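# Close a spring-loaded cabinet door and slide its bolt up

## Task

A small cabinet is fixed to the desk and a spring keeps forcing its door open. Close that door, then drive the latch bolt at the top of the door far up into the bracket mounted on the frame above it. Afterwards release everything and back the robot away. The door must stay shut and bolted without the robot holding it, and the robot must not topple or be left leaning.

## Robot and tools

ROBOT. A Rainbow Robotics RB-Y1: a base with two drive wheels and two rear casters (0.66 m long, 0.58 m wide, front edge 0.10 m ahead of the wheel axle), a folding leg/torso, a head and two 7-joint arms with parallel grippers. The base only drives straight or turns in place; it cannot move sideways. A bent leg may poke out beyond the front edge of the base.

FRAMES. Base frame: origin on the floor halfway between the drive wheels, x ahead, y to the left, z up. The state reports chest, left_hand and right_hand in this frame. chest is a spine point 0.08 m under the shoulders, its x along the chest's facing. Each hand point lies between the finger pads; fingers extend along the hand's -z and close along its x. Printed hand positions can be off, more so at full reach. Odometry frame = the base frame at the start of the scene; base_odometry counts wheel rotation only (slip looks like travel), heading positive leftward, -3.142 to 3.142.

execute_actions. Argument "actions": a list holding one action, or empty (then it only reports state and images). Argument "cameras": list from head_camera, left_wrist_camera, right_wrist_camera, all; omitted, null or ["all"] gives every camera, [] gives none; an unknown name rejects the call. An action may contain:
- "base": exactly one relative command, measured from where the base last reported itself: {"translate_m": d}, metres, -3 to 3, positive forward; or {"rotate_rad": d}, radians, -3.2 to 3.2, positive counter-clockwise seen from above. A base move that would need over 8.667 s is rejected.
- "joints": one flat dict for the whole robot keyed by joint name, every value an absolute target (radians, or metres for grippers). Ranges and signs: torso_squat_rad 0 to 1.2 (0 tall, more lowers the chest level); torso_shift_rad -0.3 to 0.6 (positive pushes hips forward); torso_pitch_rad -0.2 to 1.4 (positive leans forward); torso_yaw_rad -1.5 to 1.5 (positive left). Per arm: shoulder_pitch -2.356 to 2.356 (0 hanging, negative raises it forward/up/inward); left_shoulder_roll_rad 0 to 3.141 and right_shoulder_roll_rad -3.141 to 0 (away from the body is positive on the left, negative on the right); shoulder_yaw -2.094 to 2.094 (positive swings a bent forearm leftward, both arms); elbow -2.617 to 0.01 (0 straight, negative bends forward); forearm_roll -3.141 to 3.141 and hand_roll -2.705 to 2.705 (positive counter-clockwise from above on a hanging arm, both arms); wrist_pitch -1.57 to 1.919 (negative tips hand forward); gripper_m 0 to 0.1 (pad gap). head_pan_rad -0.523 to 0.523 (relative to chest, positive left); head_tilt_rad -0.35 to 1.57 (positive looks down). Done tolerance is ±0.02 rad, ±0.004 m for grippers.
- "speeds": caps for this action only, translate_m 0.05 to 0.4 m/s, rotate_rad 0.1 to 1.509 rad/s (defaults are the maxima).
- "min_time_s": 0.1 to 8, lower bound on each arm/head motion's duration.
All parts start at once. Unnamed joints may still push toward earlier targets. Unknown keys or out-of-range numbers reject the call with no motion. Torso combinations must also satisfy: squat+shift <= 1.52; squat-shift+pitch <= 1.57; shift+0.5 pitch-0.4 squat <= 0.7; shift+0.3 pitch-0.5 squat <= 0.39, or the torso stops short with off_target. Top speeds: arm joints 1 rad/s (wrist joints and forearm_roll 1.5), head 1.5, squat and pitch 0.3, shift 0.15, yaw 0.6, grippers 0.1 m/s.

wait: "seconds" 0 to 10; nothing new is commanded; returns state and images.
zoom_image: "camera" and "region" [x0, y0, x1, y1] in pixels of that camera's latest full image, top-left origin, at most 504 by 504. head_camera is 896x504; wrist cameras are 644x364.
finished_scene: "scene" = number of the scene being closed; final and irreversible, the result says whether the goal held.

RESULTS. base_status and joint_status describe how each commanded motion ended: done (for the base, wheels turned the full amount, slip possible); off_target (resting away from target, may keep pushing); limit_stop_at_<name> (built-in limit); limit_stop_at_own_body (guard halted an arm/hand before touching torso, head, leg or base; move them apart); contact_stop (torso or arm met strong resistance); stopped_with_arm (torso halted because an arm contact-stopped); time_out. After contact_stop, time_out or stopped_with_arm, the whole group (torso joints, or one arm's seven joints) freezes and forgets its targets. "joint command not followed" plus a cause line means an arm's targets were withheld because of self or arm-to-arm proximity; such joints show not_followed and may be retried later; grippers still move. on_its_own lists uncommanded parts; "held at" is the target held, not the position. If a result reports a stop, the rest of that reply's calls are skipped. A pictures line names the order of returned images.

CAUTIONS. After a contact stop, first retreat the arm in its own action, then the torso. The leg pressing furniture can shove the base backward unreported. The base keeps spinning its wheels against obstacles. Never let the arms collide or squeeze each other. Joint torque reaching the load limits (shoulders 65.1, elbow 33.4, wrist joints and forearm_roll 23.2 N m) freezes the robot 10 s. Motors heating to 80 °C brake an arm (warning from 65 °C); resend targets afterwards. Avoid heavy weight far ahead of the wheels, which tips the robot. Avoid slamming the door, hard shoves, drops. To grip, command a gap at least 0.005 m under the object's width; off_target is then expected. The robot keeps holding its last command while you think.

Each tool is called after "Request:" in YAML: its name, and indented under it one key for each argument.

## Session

Request:
execute_actions:
  actions: []
  cameras: ["head_camera"]

Scene clock: 0.00 s.
base_odometry: x=+0.000 y=+0.000 heading=+0.000 (m, m, rad; odometry frame)
base_status: not commanded
joint_positions: torso_squat_rad=+0.350 torso_shift_rad=+0.001 torso_pitch_rad=+0.002 torso_yaw_rad=+0.000 left_shoulder_pitch_rad=+0.040 left_shoulder_roll_rad=+0.060 left_shoulder_yaw_rad=-0.041 left_elbow_rad=-0.292 left_forearm_roll_rad=+0.033 left_wrist_pitch_rad=-0.007 left_hand_roll_rad=+0.048 left_gripper_m=+0.100 right_shoulder_pitch_rad=-0.041 right_shoulder_roll_rad=-0.029 right_shoulder_yaw_rad=+0.038 right_elbow_rad=-0.253 right_forearm_roll_rad=+0.046 right_wrist_pitch_rad=-0.025 right_hand_roll_rad=-0.010 right_gripper_m=+0.100 head_pan_rad=+0.000 head_tilt_rad=+0.400
joint_status: not commanded
chest: x=-0.2267 y=+0.0010 z=+1.2475 quat_wxyz=(+1.000, -0.001, +0.001, +0.000) (m; base frame)
left_hand: x=-0.1138 y=+0.2605 z=+0.5727 quat_wxyz=(+0.991, +0.021, -0.130, +0.022) (m; base frame)
right_hand: x=-0.0710 y=-0.2352 z=+0.5799 quat_wxyz=(+0.987, -0.014, -0.156, +0.046) (m; base frame)
pictures: head_camera
camera_calibration (this result's frames):
head_camera: T_world_to_cam=[[-0.00100611, -0.996358, 0.0852681, -0.128819], [-0.351759, -0.0794661, -0.932712, 1.33032], [0.93609, -0.0309322, -0.350397, 0.642302], [0, 0, 0, 1]] pos_world=[-0.133431, -0.0027665, 1.47685]
Images, in order (width x height): head_camera 896x504.

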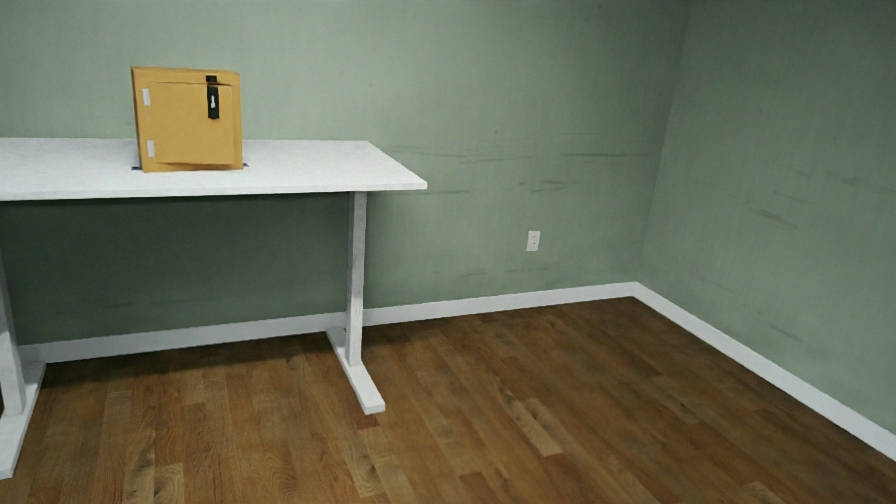

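Request:
execute_actions:
  actions:
    - {"base":{"rotate_rad":0.415}}
  cameras: []

Request:
execute_actions:
  actions:
    - {"base":{"translate_m":1.15},"joints":{"torso_squat_rad":0.6,"head_tilt_rad":0.3,"left_shoulder_roll_rad":0.2,"right_shoulder_pitch_rad":-0.6,"right_shoulder_roll_rad":-0.05,"right_shoulder_yaw_rad":0,"right_elbow_rad":-1.7,"right_forearm_roll_rad":0,"right_wrist_pitch_rad":0.73,"right_hand_roll_rad":0,"right_gripper_m":0},"min_time_s":2}
  cameras: ["head_camera","right_wrist_camera"]

Scene clock: 10.47 s.
base_odometry: x=+0.000 y=+0.000 heading=+0.415 (m, m, rad; odometry frame)
base_status: done
joint_positions: torso_squat_rad=+0.350 torso_shift_rad=+0.001 torso_pitch_rad=+0.002 torso_yaw_rad=+0.000 left_shoulder_pitch_rad=+0.040 left_shoulder_roll_rad=+0.060 left_shoulder_yaw_rad=-0.041 left_elbow_rad=-0.292 left_forearm_roll_rad=+0.033 left_wrist_pitch_rad=-0.007 left_hand_roll_rad=+0.048 left_gripper_m=+0.100 right_shoulder_pitch_rad=-0.041 right_shoulder_roll_rad=-0.029 right_shoulder_yaw_rad=+0.038 right_elbow_rad=-0.253 right_forearm_roll_rad=+0.046 right_wrist_pitch_rad=-0.025 right_hand_roll_rad=-0.010 right_gripper_m=+0.100 head_pan_rad=+0.000 head_tilt_rad=+0.400
joint_status: not commanded
chest: x=-0.2267 y=+0.0009 z=+1.2475 quat_wxyz=(+1.000, -0.001, +0.001, +0.000) (m; base frame)
left_hand: x=-0.1138 y=+0.2605 z=+0.5727 quat_wxyz=(+0.991, +0.021, -0.130, +0.022) (m; base frame)
right_hand: x=-0.0710 y=-0.2352 z=+0.5799 quat_wxyz=(+0.987, -0.014, -0.156, +0.046) (m; base frame)
pictures: none
No camera images: the call's "cameras" was empty. Leave "cameras" out to get every camera's image.

Scene clock: 14.77 s.
base_odometry: x=+1.052 y=+0.464 heading=+0.415 (m, m, rad; odometry frame)
base_status: done
joint_positions: torso_squat_rad=+0.600 torso_shift_rad=+0.001 torso_pitch_rad=+0.002 torso_yaw_rad=+0.000 left_shoulder_pitch_rad=+0.040 left_shoulder_roll_rad=+0.200 left_shoulder_yaw_rad=-0.041 left_elbow_rad=-0.292 left_forearm_roll_rad=+0.033 left_wrist_pitch_rad=-0.007 left_hand_roll_rad=+0.048 left_gripper_m=+0.100 right_shoulder_pitch_rad=-0.600 right_shoulder_roll_rad=-0.050 right_shoulder_yaw_rad=+0.000 right_elbow_rad=-1.700 right_forearm_roll_rad=+0.000 right_wrist_pitch_rad=+0.730 right_hand_roll_rad=+0.000 right_gripper_m=+0.001 head_pan_rad=+0.000 head_tilt_rad=+0.300
joint_status: all done
chest: x=-0.2268 y=+0.0009 z=+1.1677 quat_wxyz=(+1.000, -0.001, +0.001, +0.000) (m; base frame)
left_hand: x=-0.1147 y=+0.3648 z=+0.5055 quat_wxyz=(+0.987, +0.090, -0.130, +0.010) (m; base frame)
right_hand: x=+0.3866 y=-0.1237 z=+1.1606 quat_wxyz=(+0.715, +0.022, -0.692, +0.095) (m; base frame)
pictures: head_camera, right_wrist_camera
camera_calibration (this result's frames):
head_camera: T_world_to_cam=[[-0.00935254, -0.996353, 0.0848106, -0.123153], [-0.256915, -0.0795729, -0.963152, 1.31684], [0.966389, -0.0307971, -0.255234, 0.490361], [0, 0, 0, 1]] pos_world=[-0.136714, -0.00281734, 1.40392]
right_wrist_camera: T_world_to_cam=[[-0.0568899, -0.152172, -0.986715, 1.15085], [-0.774972, 0.629816, -0.0524493, 0.467273], [0.62943, 0.761693, -0.153759, 0.111223], [0, 0, 0, 1]] pos_world=[0.357588, -0.203887, 1.17717]
Images, in order (width x height): head_camera 896x504, right_wrist_camera 644x364.

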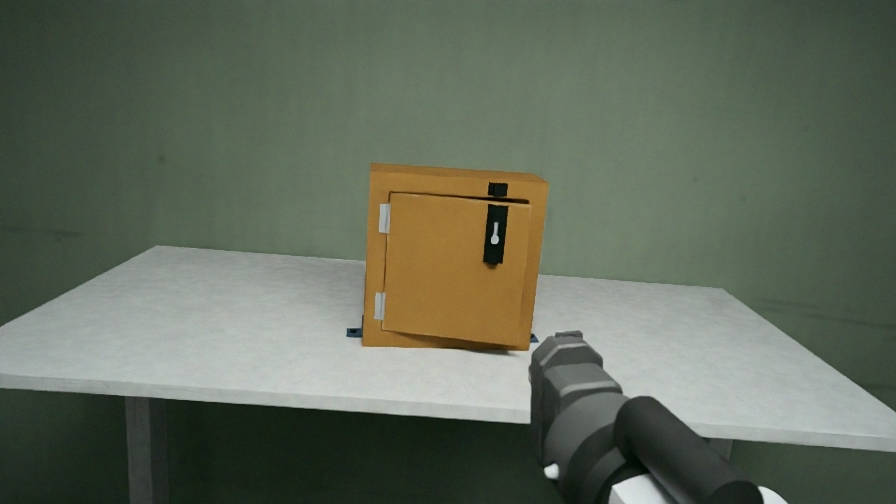

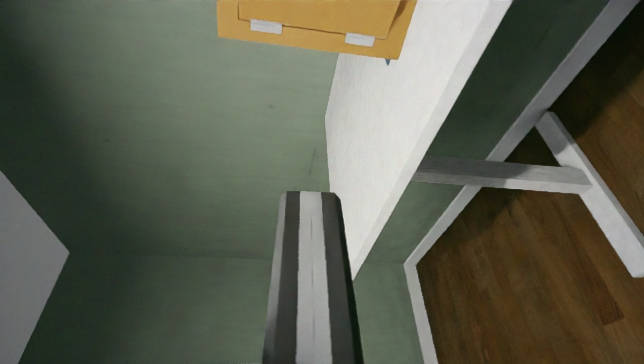

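Request:
execute_actions:
  actions:
    - {"base":{"translate_m":0.32},"joints":{"torso_squat_rad":0.64}}
  cameras: ["head_camera","right_wrist_camera"]

Scene clock: 19.33 s.
base_odometry: x=+1.345 y=+0.593 heading=+0.415 (m, m, rad; odometry frame)
base_status: done
joint_positions: torso_squat_rad=+0.640 torso_shift_rad=+0.001 torso_pitch_rad=+0.002 torso_yaw_rad=+0.000 left_shoulder_pitch_rad=+0.040 left_shoulder_roll_rad=+0.200 left_shoulder_yaw_rad=-0.041 left_elbow_rad=-0.292 left_forearm_roll_rad=+0.033 left_wrist_pitch_rad=-0.007 left_hand_roll_rad=+0.048 left_gripper_m=+0.100 right_shoulder_pitch_rad=-0.600 right_shoulder_roll_rad=-0.050 right_shoulder_yaw_rad=+0.000 right_elbow_rad=-1.700 right_forearm_roll_rad=+0.000 right_wrist_pitch_rad=+0.730 right_hand_roll_rad=+0.000 right_gripper_m=+0.001 head_pan_rad=+0.000 head_tilt_rad=+0.300
joint_status: all done
chest: x=-0.2268 y=+0.0009 z=+1.1514 quat_wxyz=(+1.000, -0.001, +0.001, +0.000) (m; base frame)
left_hand: x=-0.1147 y=+0.3648 z=+0.4892 quat_wxyz=(+0.987, +0.090, -0.130, +0.010) (m; base frame)
right_hand: x=+0.3866 y=-0.1237 z=+1.1443 quat_wxyz=(+0.715, +0.022, -0.692, +0.095) (m; base frame)
pictures: head_camera, right_wrist_camera
camera_calibration (this result's frames):
head_camera: T_world_to_cam=[[-0.00935647, -0.996353, 0.0848099, -0.121785], [-0.256874, -0.0795726, -0.963164, 1.30119], [0.9664, -0.0307973, -0.255193, 0.486187], [0, 0, 0, 1]] pos_world=[-0.136749, -0.00282911, 1.38765]
right_wrist_camera: T_world_to_cam=[[-0.0569474, -0.152167, -0.986713, 1.13479], [-0.774955, 0.62984, -0.0524054, 0.466363], [0.629446, 0.761673, -0.15379, 0.108784], [0, 0, 0, 1]] pos_world=[0.35756, -0.203915, 1.16088]
Images, in order (width x height): head_camera 896x504, right_wrist_camera 644x364.

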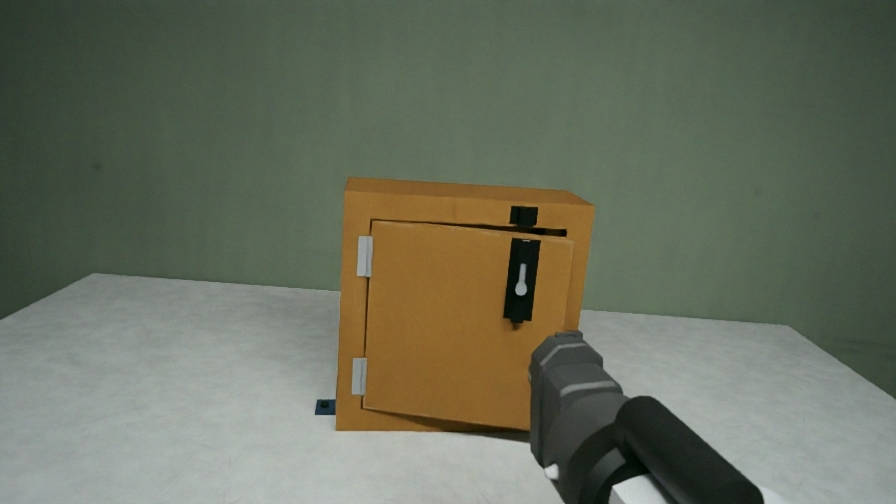

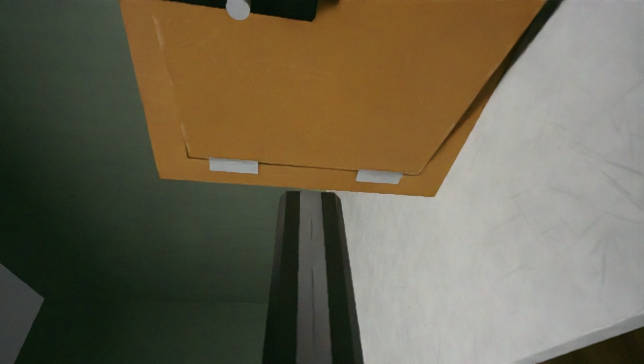

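Request:
execute_actions:
  actions:
    - {"base":{"translate_m":0.1},"joints":{"torso_squat_rad":0.625,"head_tilt_rad":0.45},"speeds":{"translate_m":0.12}}
  cameras: ["head_camera","right_wrist_camera"]

Scene clock: 23.03 s.
base_odometry: x=+1.437 y=+0.633 heading=+0.416 (m, m, rad; odometry frame)
base_status: done
joint_positions: torso_squat_rad=+0.625 torso_shift_rad=+0.001 torso_pitch_rad=+0.002 torso_yaw_rad=+0.000 left_shoulder_pitch_rad=+0.040 left_shoulder_roll_rad=+0.200 left_shoulder_yaw_rad=-0.041 left_elbow_rad=-0.292 left_forearm_roll_rad=+0.033 left_wrist_pitch_rad=-0.007 left_hand_roll_rad=+0.048 left_gripper_m=+0.100 right_shoulder_pitch_rad=-0.600 right_shoulder_roll_rad=-0.050 right_shoulder_yaw_rad=+0.000 right_elbow_rad=-1.700 right_forearm_roll_rad=+0.000 right_wrist_pitch_rad=+0.730 right_hand_roll_rad=+0.000 right_gripper_m=+0.001 head_pan_rad=+0.000 head_tilt_rad=+0.450
joint_status: all done
chest: x=-0.2268 y=+0.0009 z=+1.1576 quat_wxyz=(+1.000, -0.001, +0.001, +0.000) (m; base frame)
left_hand: x=-0.1148 y=+0.3649 z=+0.4954 quat_wxyz=(+0.987, +0.090, -0.130, +0.010) (m; base frame)
right_hand: x=+0.3865 y=-0.1237 z=+1.1505 quat_wxyz=(+0.715, +0.022, -0.692, +0.095) (m; base frame)
pictures: head_camera, right_wrist_camera
camera_calibration (this result's frames):
head_camera: T_world_to_cam=[[0.00317814, -0.996362, 0.0851661, -0.120228], [-0.397887, -0.0793945, -0.913993, 1.21157], [0.917429, -0.0309817, -0.396692, 0.669887], [0, 0, 0, 1]] pos_world=[-0.132124, -0.00284444, 1.38334]
right_wrist_camera: T_world_to_cam=[[-0.0568787, -0.152161, -0.986718, 1.14093], [-0.774954, 0.629837, -0.0524553, 0.46673], [0.629453, 0.761677, -0.153742, 0.109693], [0, 0, 0, 1]] pos_world=[0.357542, -0.203908, 1.16713]
Images, in order (width x height): head_camera 896x504, right_wrist_camera 644x364.

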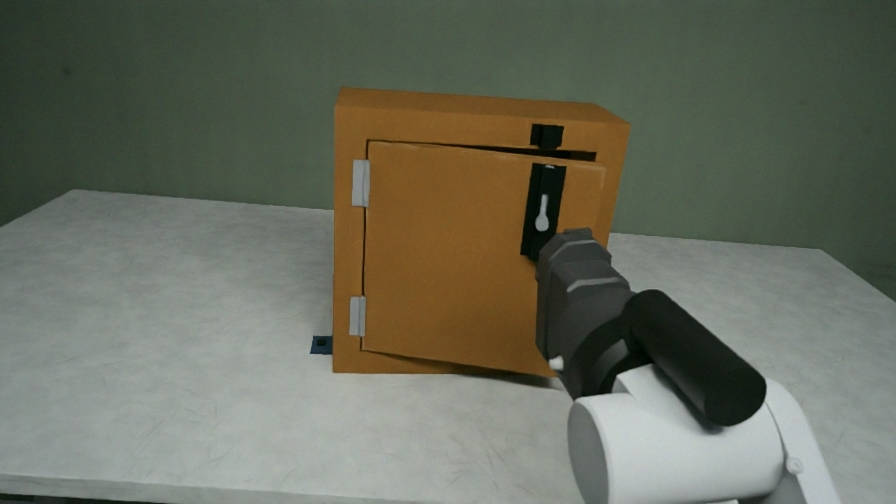

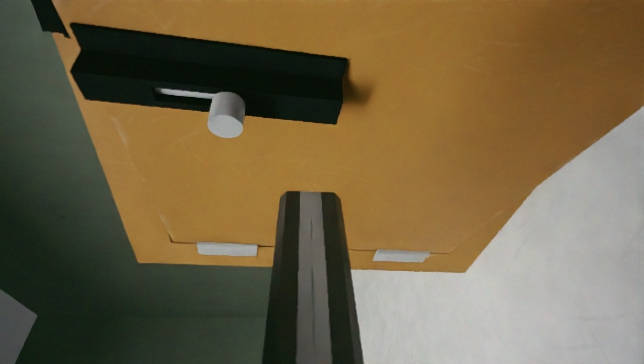

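Request:
execute_actions:
  actions:
    - {"base":{"translate_m":0.06},"joints":{"torso_squat_rad":0.61,"right_shoulder_yaw_rad":0.026},"speeds":{"translate_m":0.07}}
  cameras: ["head_camera","right_wrist_camera"]

Scene clock: 29.07 s.
base_odometry: x=+1.491 y=+0.657 heading=+0.416 (m, m, rad; odometry frame)
base_status: done
joint_positions: torso_squat_rad=+0.610 torso_shift_rad=+0.001 torso_pitch_rad=+0.002 torso_yaw_rad=+0.000 left_shoulder_pitch_rad=+0.040 left_shoulder_roll_rad=+0.200 left_shoulder_yaw_rad=-0.041 left_elbow_rad=-0.292 left_forearm_roll_rad=+0.033 left_wrist_pitch_rad=-0.007 left_hand_roll_rad=+0.048 left_gripper_m=+0.100 right_shoulder_pitch_rad=-0.600 right_shoulder_roll_rad=-0.050 right_shoulder_yaw_rad=+0.026 right_elbow_rad=-1.700 right_forearm_roll_rad=+0.000 right_wrist_pitch_rad=+0.730 right_hand_roll_rad=+0.000 right_gripper_m=+0.001 head_pan_rad=+0.000 head_tilt_rad=+0.450
joint_status: all done
chest: x=-0.2268 y=+0.0009 z=+1.1637 quat_wxyz=(+1.000, -0.001, +0.001, +0.000) (m; base frame)
left_hand: x=-0.1148 y=+0.3649 z=+0.5015 quat_wxyz=(+0.987, +0.090, -0.130, +0.010) (m; base frame)
right_hand: x=+0.3844 y=-0.1119 z=+1.1553 quat_wxyz=(+0.714, +0.025, -0.691, +0.107) (m; base frame)
pictures: head_camera, right_wrist_camera
camera_calibration (this result's frames):
head_camera: T_world_to_cam=[[0.00319065, -0.996363, 0.0851541, -0.120729], [-0.397934, -0.079387, -0.913973, 1.2171], [0.917408, -0.0309696, -0.39674, 0.672328], [0, 0, 0, 1]] pos_world=[-0.132086, -0.00284619, 1.38942]
right_wrist_camera: T_world_to_cam=[[-0.0533219, -0.166851, -0.984539, 1.14181], [-0.788223, 0.61235, -0.061086, 0.470978], [0.613075, 0.772779, -0.164167, 0.122303], [0, 0, 0, 1]] pos_world=[0.357138, -0.192405, 1.173]
Images, in order (width x height): head_camera 896x504, right_wrist_camera 644x364.

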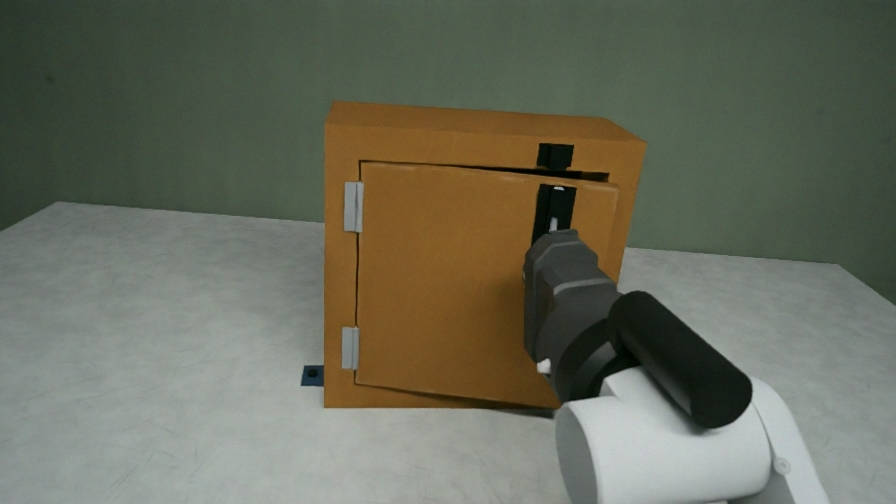

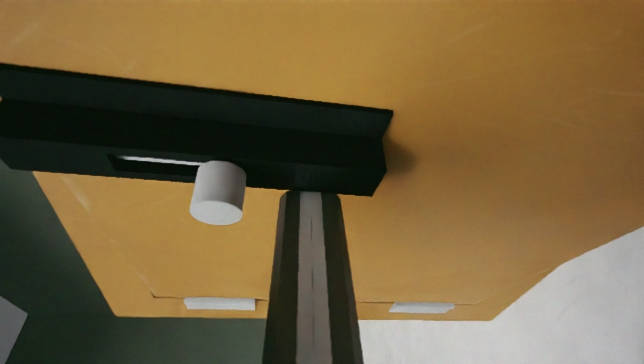

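Request:
execute_actions:
  actions:
    - {"base":{"translate_m":0.035},"joints":{"right_shoulder_yaw_rad":0.018},"speeds":{"translate_m":0.05}}
  cameras: ["head_camera","right_wrist_camera"]

Request:
zoom_image:
  camera: "head_camera"
  region: [480, 110, 680, 260]

Scene clock: 32.87 s.
base_odometry: x=+1.523 y=+0.671 heading=+0.416 (m, m, rad; odometry frame)
base_status: done
joint_positions: torso_squat_rad=+0.610 torso_shift_rad=+0.001 torso_pitch_rad=+0.001 torso_yaw_rad=+0.000 left_shoulder_pitch_rad=+0.040 left_shoulder_roll_rad=+0.200 left_shoulder_yaw_rad=-0.041 left_elbow_rad=-0.292 left_forearm_roll_rad=+0.033 left_wrist_pitch_rad=-0.007 left_hand_roll_rad=+0.048 left_gripper_m=+0.100 right_shoulder_pitch_rad=-0.600 right_shoulder_roll_rad=-0.050 right_shoulder_yaw_rad=+0.018 right_elbow_rad=-1.700 right_forearm_roll_rad=+0.000 right_wrist_pitch_rad=+0.730 right_hand_roll_rad=+0.000 right_gripper_m=+0.000 head_pan_rad=+0.000 head_tilt_rad=+0.450
joint_status: all done
chest: x=-0.2271 y=+0.0009 z=+1.1637 quat_wxyz=(+1.000, -0.001, +0.001, +0.000) (m; base frame)
left_hand: x=-0.1148 y=+0.3649 z=+0.5015 quat_wxyz=(+0.987, +0.090, -0.130, +0.010) (m; base frame)
right_hand: x=+0.3847 y=-0.1154 z=+1.1561 quat_wxyz=(+0.714, +0.024, -0.692, +0.104) (m; base frame)
pictures: head_camera, right_wrist_camera
camera_calibration (this result's frames):
head_camera: T_world_to_cam=[[0.00310326, -0.996363, 0.0851555, -0.120748], [-0.397508, -0.079368, -0.91416, 1.21727], [0.917594, -0.0310131, -0.396308, 0.672136], [0, 0, 0, 1]] pos_world=[-0.132498, -0.00285151, 1.38944]
right_wrist_camera: T_world_to_cam=[[-0.0536045, -0.162442, -0.985261, 1.14348], [-0.784251, 0.617617, -0.0591592, 0.470302], [0.618124, 0.769521, -0.160502, 0.118468], [0, 0, 0, 1]] pos_world=[0.356902, -0.195882, 1.17346]
Images, in order (width x height): head_camera 896x504, right_wrist_camera 644x364.

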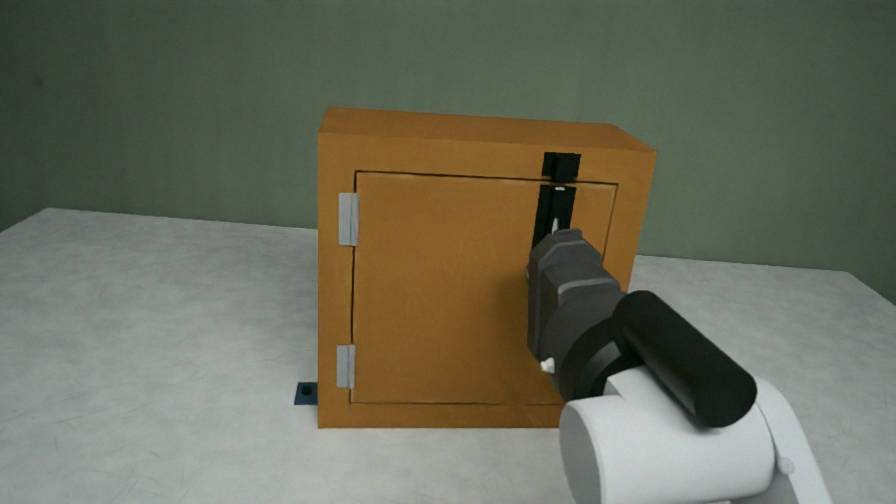

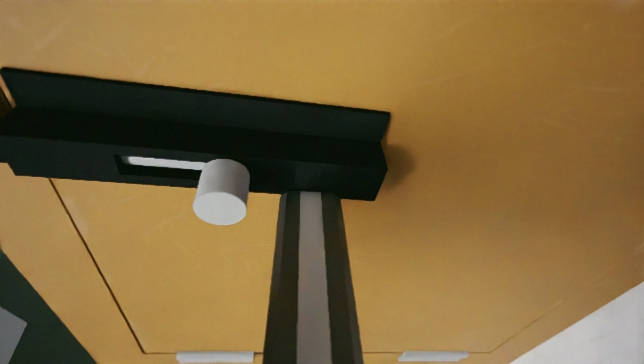

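Region (480, 110, 680, 260) of head_camera's 896x504 image, scaled by 2.520, with more detail than that image has; it fills the top 378 rows of this view, and the rest is white.

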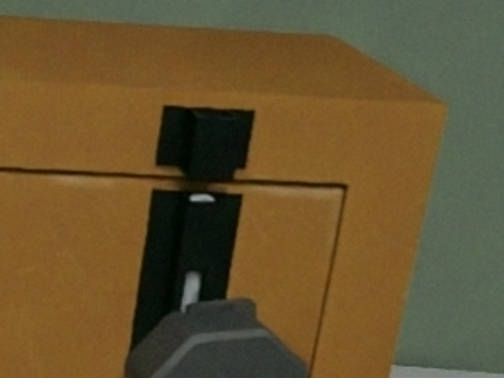

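Request:
execute_actions:
  actions:
    - {"joints":{"right_shoulder_yaw_rad":-0.018,"torso_squat_rad":0.595},"min_time_s":1}
  cameras: ["head_camera","right_wrist_camera"]

Scene clock: 37.47 s.
base_odometry: x=+1.523 y=+0.671 heading=+0.416 (m, m, rad; odometry frame)
base_status: not commanded
joint_positions: torso_squat_rad=+0.595 torso_shift_rad=+0.001 torso_pitch_rad=+0.001 torso_yaw_rad=+0.000 left_shoulder_pitch_rad=+0.040 left_shoulder_roll_rad=+0.200 left_shoulder_yaw_rad=-0.041 left_elbow_rad=-0.292 left_forearm_roll_rad=+0.033 left_wrist_pitch_rad=-0.007 left_hand_roll_rad=+0.048 left_gripper_m=+0.100 right_shoulder_pitch_rad=-0.599 right_shoulder_roll_rad=-0.050 right_shoulder_yaw_rad=-0.017 right_elbow_rad=-1.700 right_forearm_roll_rad=+0.000 right_wrist_pitch_rad=+0.730 right_hand_roll_rad=+0.000 right_gripper_m=+0.000 head_pan_rad=+0.000 head_tilt_rad=+0.450
joint_status: all done
chest: x=-0.2270 y=+0.0009 z=+1.1696 quat_wxyz=(+1.000, -0.001, +0.001, +0.000) (m; base frame)
left_hand: x=-0.1148 y=+0.3649 z=+0.5075 quat_wxyz=(+0.987, +0.090, -0.130, +0.010) (m; base frame)
right_hand: x=+0.3876 y=-0.1321 z=+1.1635 quat_wxyz=(+0.716, +0.021, -0.693, +0.086) (m; base frame)
pictures: head_camera, right_wrist_camera
camera_calibration (this result's frames):
head_camera: T_world_to_cam=[[0.00310736, -0.996363, 0.0851552, -0.12125], [-0.397564, -0.0793675, -0.914136, 1.22269], [0.917569, -0.0310141, -0.396364, 0.674527], [0, 0, 0, 1]] pos_world=[-0.132453, -0.00284754, 1.39539]
right_wrist_camera: T_world_to_cam=[[-0.0587723, -0.141938, -0.988129, 1.15629], [-0.765475, 0.641772, -0.0466572, 0.464641], [0.640776, 0.753646, -0.146369, 0.103398], [0, 0, 0, 1]] pos_world=[0.357374, -0.211997, 1.17938]
Images, in order (width x height): head_camera 896x504, right_wrist_camera 644x364.

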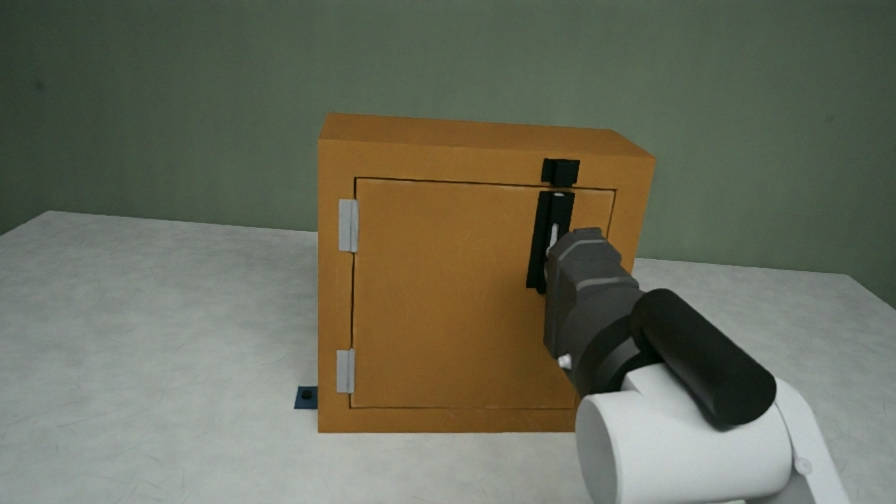

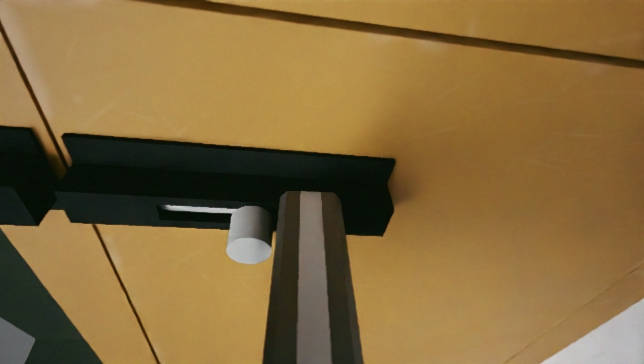

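Request:
execute_actions:
  actions:
    - {"base":{"translate_m":0.002},"joints":{"right_shoulder_yaw_rad":-0.008}}
  cameras: []

Request:
execute_actions:
  actions:
    - {"joints":{"torso_squat_rad":0.55}}
  cameras: ["right_wrist_camera"]

Scene clock: 43.40 s.
base_odometry: x=+1.525 y=+0.672 heading=+0.417 (m, m, rad; odometry frame)
base_status: done
joint_positions: torso_squat_rad=+0.595 torso_shift_rad=+0.001 torso_pitch_rad=+0.001 torso_yaw_rad=-0.001 left_shoulder_pitch_rad=+0.040 left_shoulder_roll_rad=+0.200 left_shoulder_yaw_rad=-0.041 left_elbow_rad=-0.292 left_forearm_roll_rad=+0.033 left_wrist_pitch_rad=-0.007 left_hand_roll_rad=+0.048 left_gripper_m=+0.100 right_shoulder_pitch_rad=-0.599 right_shoulder_roll_rad=-0.050 right_shoulder_yaw_rad=-0.008 right_elbow_rad=-1.701 right_forearm_roll_rad=+0.000 right_wrist_pitch_rad=+0.730 right_hand_roll_rad=+0.000 right_gripper_m=+0.000 head_pan_rad=+0.000 head_tilt_rad=+0.450
joint_status: all done
chest: x=-0.2273 y=+0.0008 z=+1.1696 quat_wxyz=(+1.000, -0.001, +0.000, +0.000) (m; base frame)
left_hand: x=-0.1146 y=+0.3649 z=+0.5076 quat_wxyz=(+0.987, +0.090, -0.130, +0.010) (m; base frame)
right_hand: x=+0.3865 y=-0.1282 z=+1.1637 quat_wxyz=(+0.715, +0.021, -0.693, +0.090) (m; base frame)
pictures: none
No camera images: the call's "cameras" was empty. Leave "cameras" out to get every camera's image.

Scene clock: 44.23 s.
base_odometry: x=+1.525 y=+0.672 heading=+0.416 (m, m, rad; odometry frame)
base_status: not commanded
joint_positions: torso_squat_rad=+0.550 torso_shift_rad=+0.001 torso_pitch_rad=+0.001 torso_yaw_rad=-0.001 left_shoulder_pitch_rad=+0.040 left_shoulder_roll_rad=+0.200 left_shoulder_yaw_rad=-0.041 left_elbow_rad=-0.292 left_forearm_roll_rad=+0.033 left_wrist_pitch_rad=-0.007 left_hand_roll_rad=+0.048 left_gripper_m=+0.100 right_shoulder_pitch_rad=-0.597 right_shoulder_roll_rad=-0.050 right_shoulder_yaw_rad=-0.008 right_elbow_rad=-1.700 right_forearm_roll_rad=+0.000 right_wrist_pitch_rad=+0.731 right_hand_roll_rad=+0.000 right_gripper_m=+0.000 head_pan_rad=+0.000 head_tilt_rad=+0.450
joint_status: all done
chest: x=-0.2272 y=+0.0008 z=+1.1867 quat_wxyz=(+1.000, -0.001, +0.001, +0.000) (m; base frame)
left_hand: x=-0.1147 y=+0.3649 z=+0.5246 quat_wxyz=(+0.987, +0.090, -0.130, +0.010) (m; base frame)
right_hand: x=+0.3867 y=-0.1286 z=+1.1785 quat_wxyz=(+0.717, +0.021, -0.691, +0.090) (m; base frame)
pictures: right_wrist_camera
camera_calibration (this result's frames):
right_wrist_camera: T_world_to_cam=[[-0.0612317, -0.147342, -0.987189, 1.17063], [-0.76968, 0.636676, -0.0472857, 0.464155], [0.635486, 0.756924, -0.152391, 0.113085], [0, 0, 0, 1]] pos_world=[0.357067, -0.20863, 1.19482]
Images, in order (width x height): right_wrist_camera 644x364.

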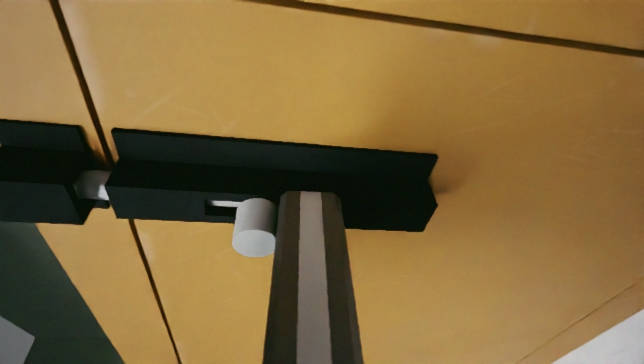

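Request:
execute_actions:
  actions:
    - {"joints":{"torso_squat_rad":0.514}}
  cameras: ["right_wrist_camera"]

Request:
execute_actions:
  actions:
    - {"base":{"translate_m":-0.4},"joints":{"torso_squat_rad":0.53}}
  cameras: ["head_camera"]

Scene clock: 47.10 s.
base_odometry: x=+1.525 y=+0.672 heading=+0.416 (m, m, rad; odometry frame)
base_status: not commanded
joint_positions: torso_squat_rad=+0.514 torso_shift_rad=+0.001 torso_pitch_rad=+0.001 torso_yaw_rad=-0.001 left_shoulder_pitch_rad=+0.040 left_shoulder_roll_rad=+0.200 left_shoulder_yaw_rad=-0.041 left_elbow_rad=-0.292 left_forearm_roll_rad=+0.033 left_wrist_pitch_rad=-0.007 left_hand_roll_rad=+0.048 left_gripper_m=+0.100 right_shoulder_pitch_rad=-0.597 right_shoulder_roll_rad=-0.050 right_shoulder_yaw_rad=-0.008 right_elbow_rad=-1.699 right_forearm_roll_rad=+0.000 right_wrist_pitch_rad=+0.731 right_hand_roll_rad=+0.000 right_gripper_m=+0.000 head_pan_rad=+0.000 head_tilt_rad=+0.450
joint_status: all done
chest: x=-0.2272 y=+0.0008 z=+1.1994 quat_wxyz=(+1.000, -0.001, +0.001, +0.000) (m; base frame)
left_hand: x=-0.1147 y=+0.3650 z=+0.5374 quat_wxyz=(+0.987, +0.090, -0.130, +0.010) (m; base frame)
right_hand: x=+0.3867 y=-0.1287 z=+1.1911 quat_wxyz=(+0.717, +0.021, -0.691, +0.090) (m; base frame)
pictures: right_wrist_camera
camera_calibration (this result's frames):
right_wrist_camera: T_world_to_cam=[[-0.0615771, -0.147354, -0.987165, 1.18318], [-0.769637, 0.636746, -0.0470388, 0.464474], [0.635505, 0.756863, -0.152618, 0.115299], [0, 0, 0, 1]] pos_world=[0.35706, -0.208672, 1.20743]
Images, in order (width x height): right_wrist_camera 644x364.

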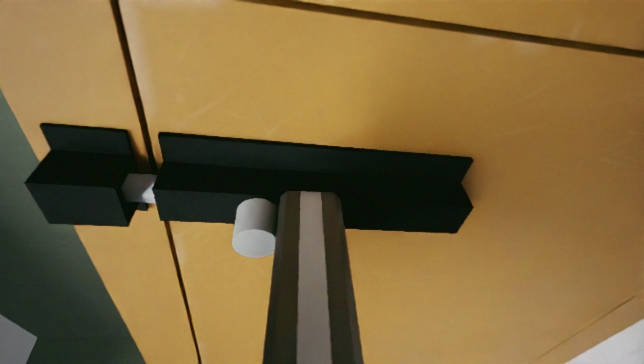

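Scene clock: 49.63 s.
base_odometry: x=+1.159 y=+0.510 heading=+0.417 (m, m, rad; odometry frame)
base_status: done
joint_positions: torso_squat_rad=+0.530 torso_shift_rad=+0.001 torso_pitch_rad=+0.002 torso_yaw_rad=+0.000 left_shoulder_pitch_rad=+0.040 left_shoulder_roll_rad=+0.200 left_shoulder_yaw_rad=-0.041 left_elbow_rad=-0.292 left_forearm_roll_rad=+0.033 left_wrist_pitch_rad=-0.007 left_hand_roll_rad=+0.048 left_gripper_m=+0.100 right_shoulder_pitch_rad=-0.600 right_shoulder_roll_rad=-0.050 right_shoulder_yaw_rad=-0.008 right_elbow_rad=-1.700 right_forearm_roll_rad=+0.000 right_wrist_pitch_rad=+0.730 right_hand_roll_rad=+0.000 right_gripper_m=+0.000 head_pan_rad=+0.000 head_tilt_rad=+0.450
joint_status: all done
chest: x=-0.2268 y=+0.0009 z=+1.1939 quat_wxyz=(+1.000, -0.001, +0.001, +0.000) (m; base frame)
left_hand: x=-0.1148 y=+0.3650 z=+0.5317 quat_wxyz=(+0.987, +0.090, -0.130, +0.010) (m; base frame)
right_hand: x=+0.3872 y=-0.1279 z=+1.1871 quat_wxyz=(+0.715, +0.021, -0.692, +0.091) (m; base frame)
pictures: head_camera
camera_calibration (this result's frames):
head_camera: T_world_to_cam=[[0.00314625, -0.996365, 0.0851308, -0.123273], [-0.397861, -0.0793504, -0.914008, 1.24477], [0.91744, -0.0309945, -0.396665, 0.684239], [0, 0, 0, 1]] pos_world=[-0.132116, -0.00284445, 1.41963]
Images, in order (width x height): head_camera 896x504.

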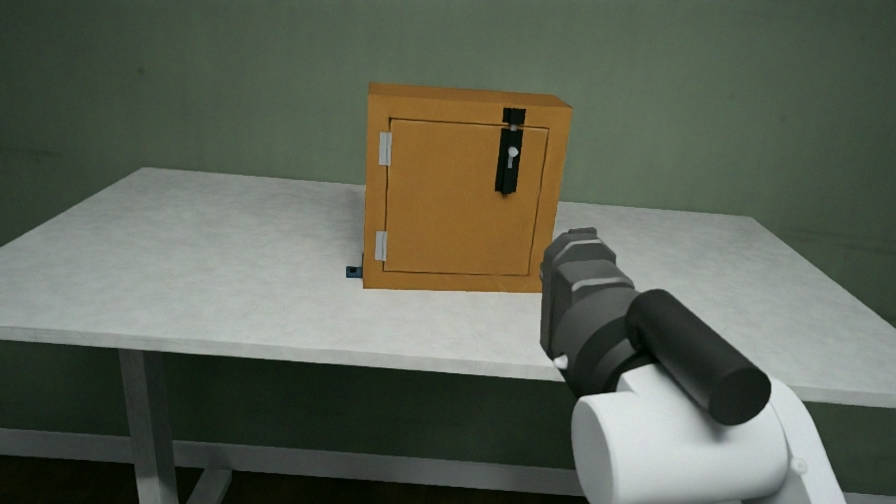

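Request:
finished_scene:
  scene: 2

The scene is finished: the task was done.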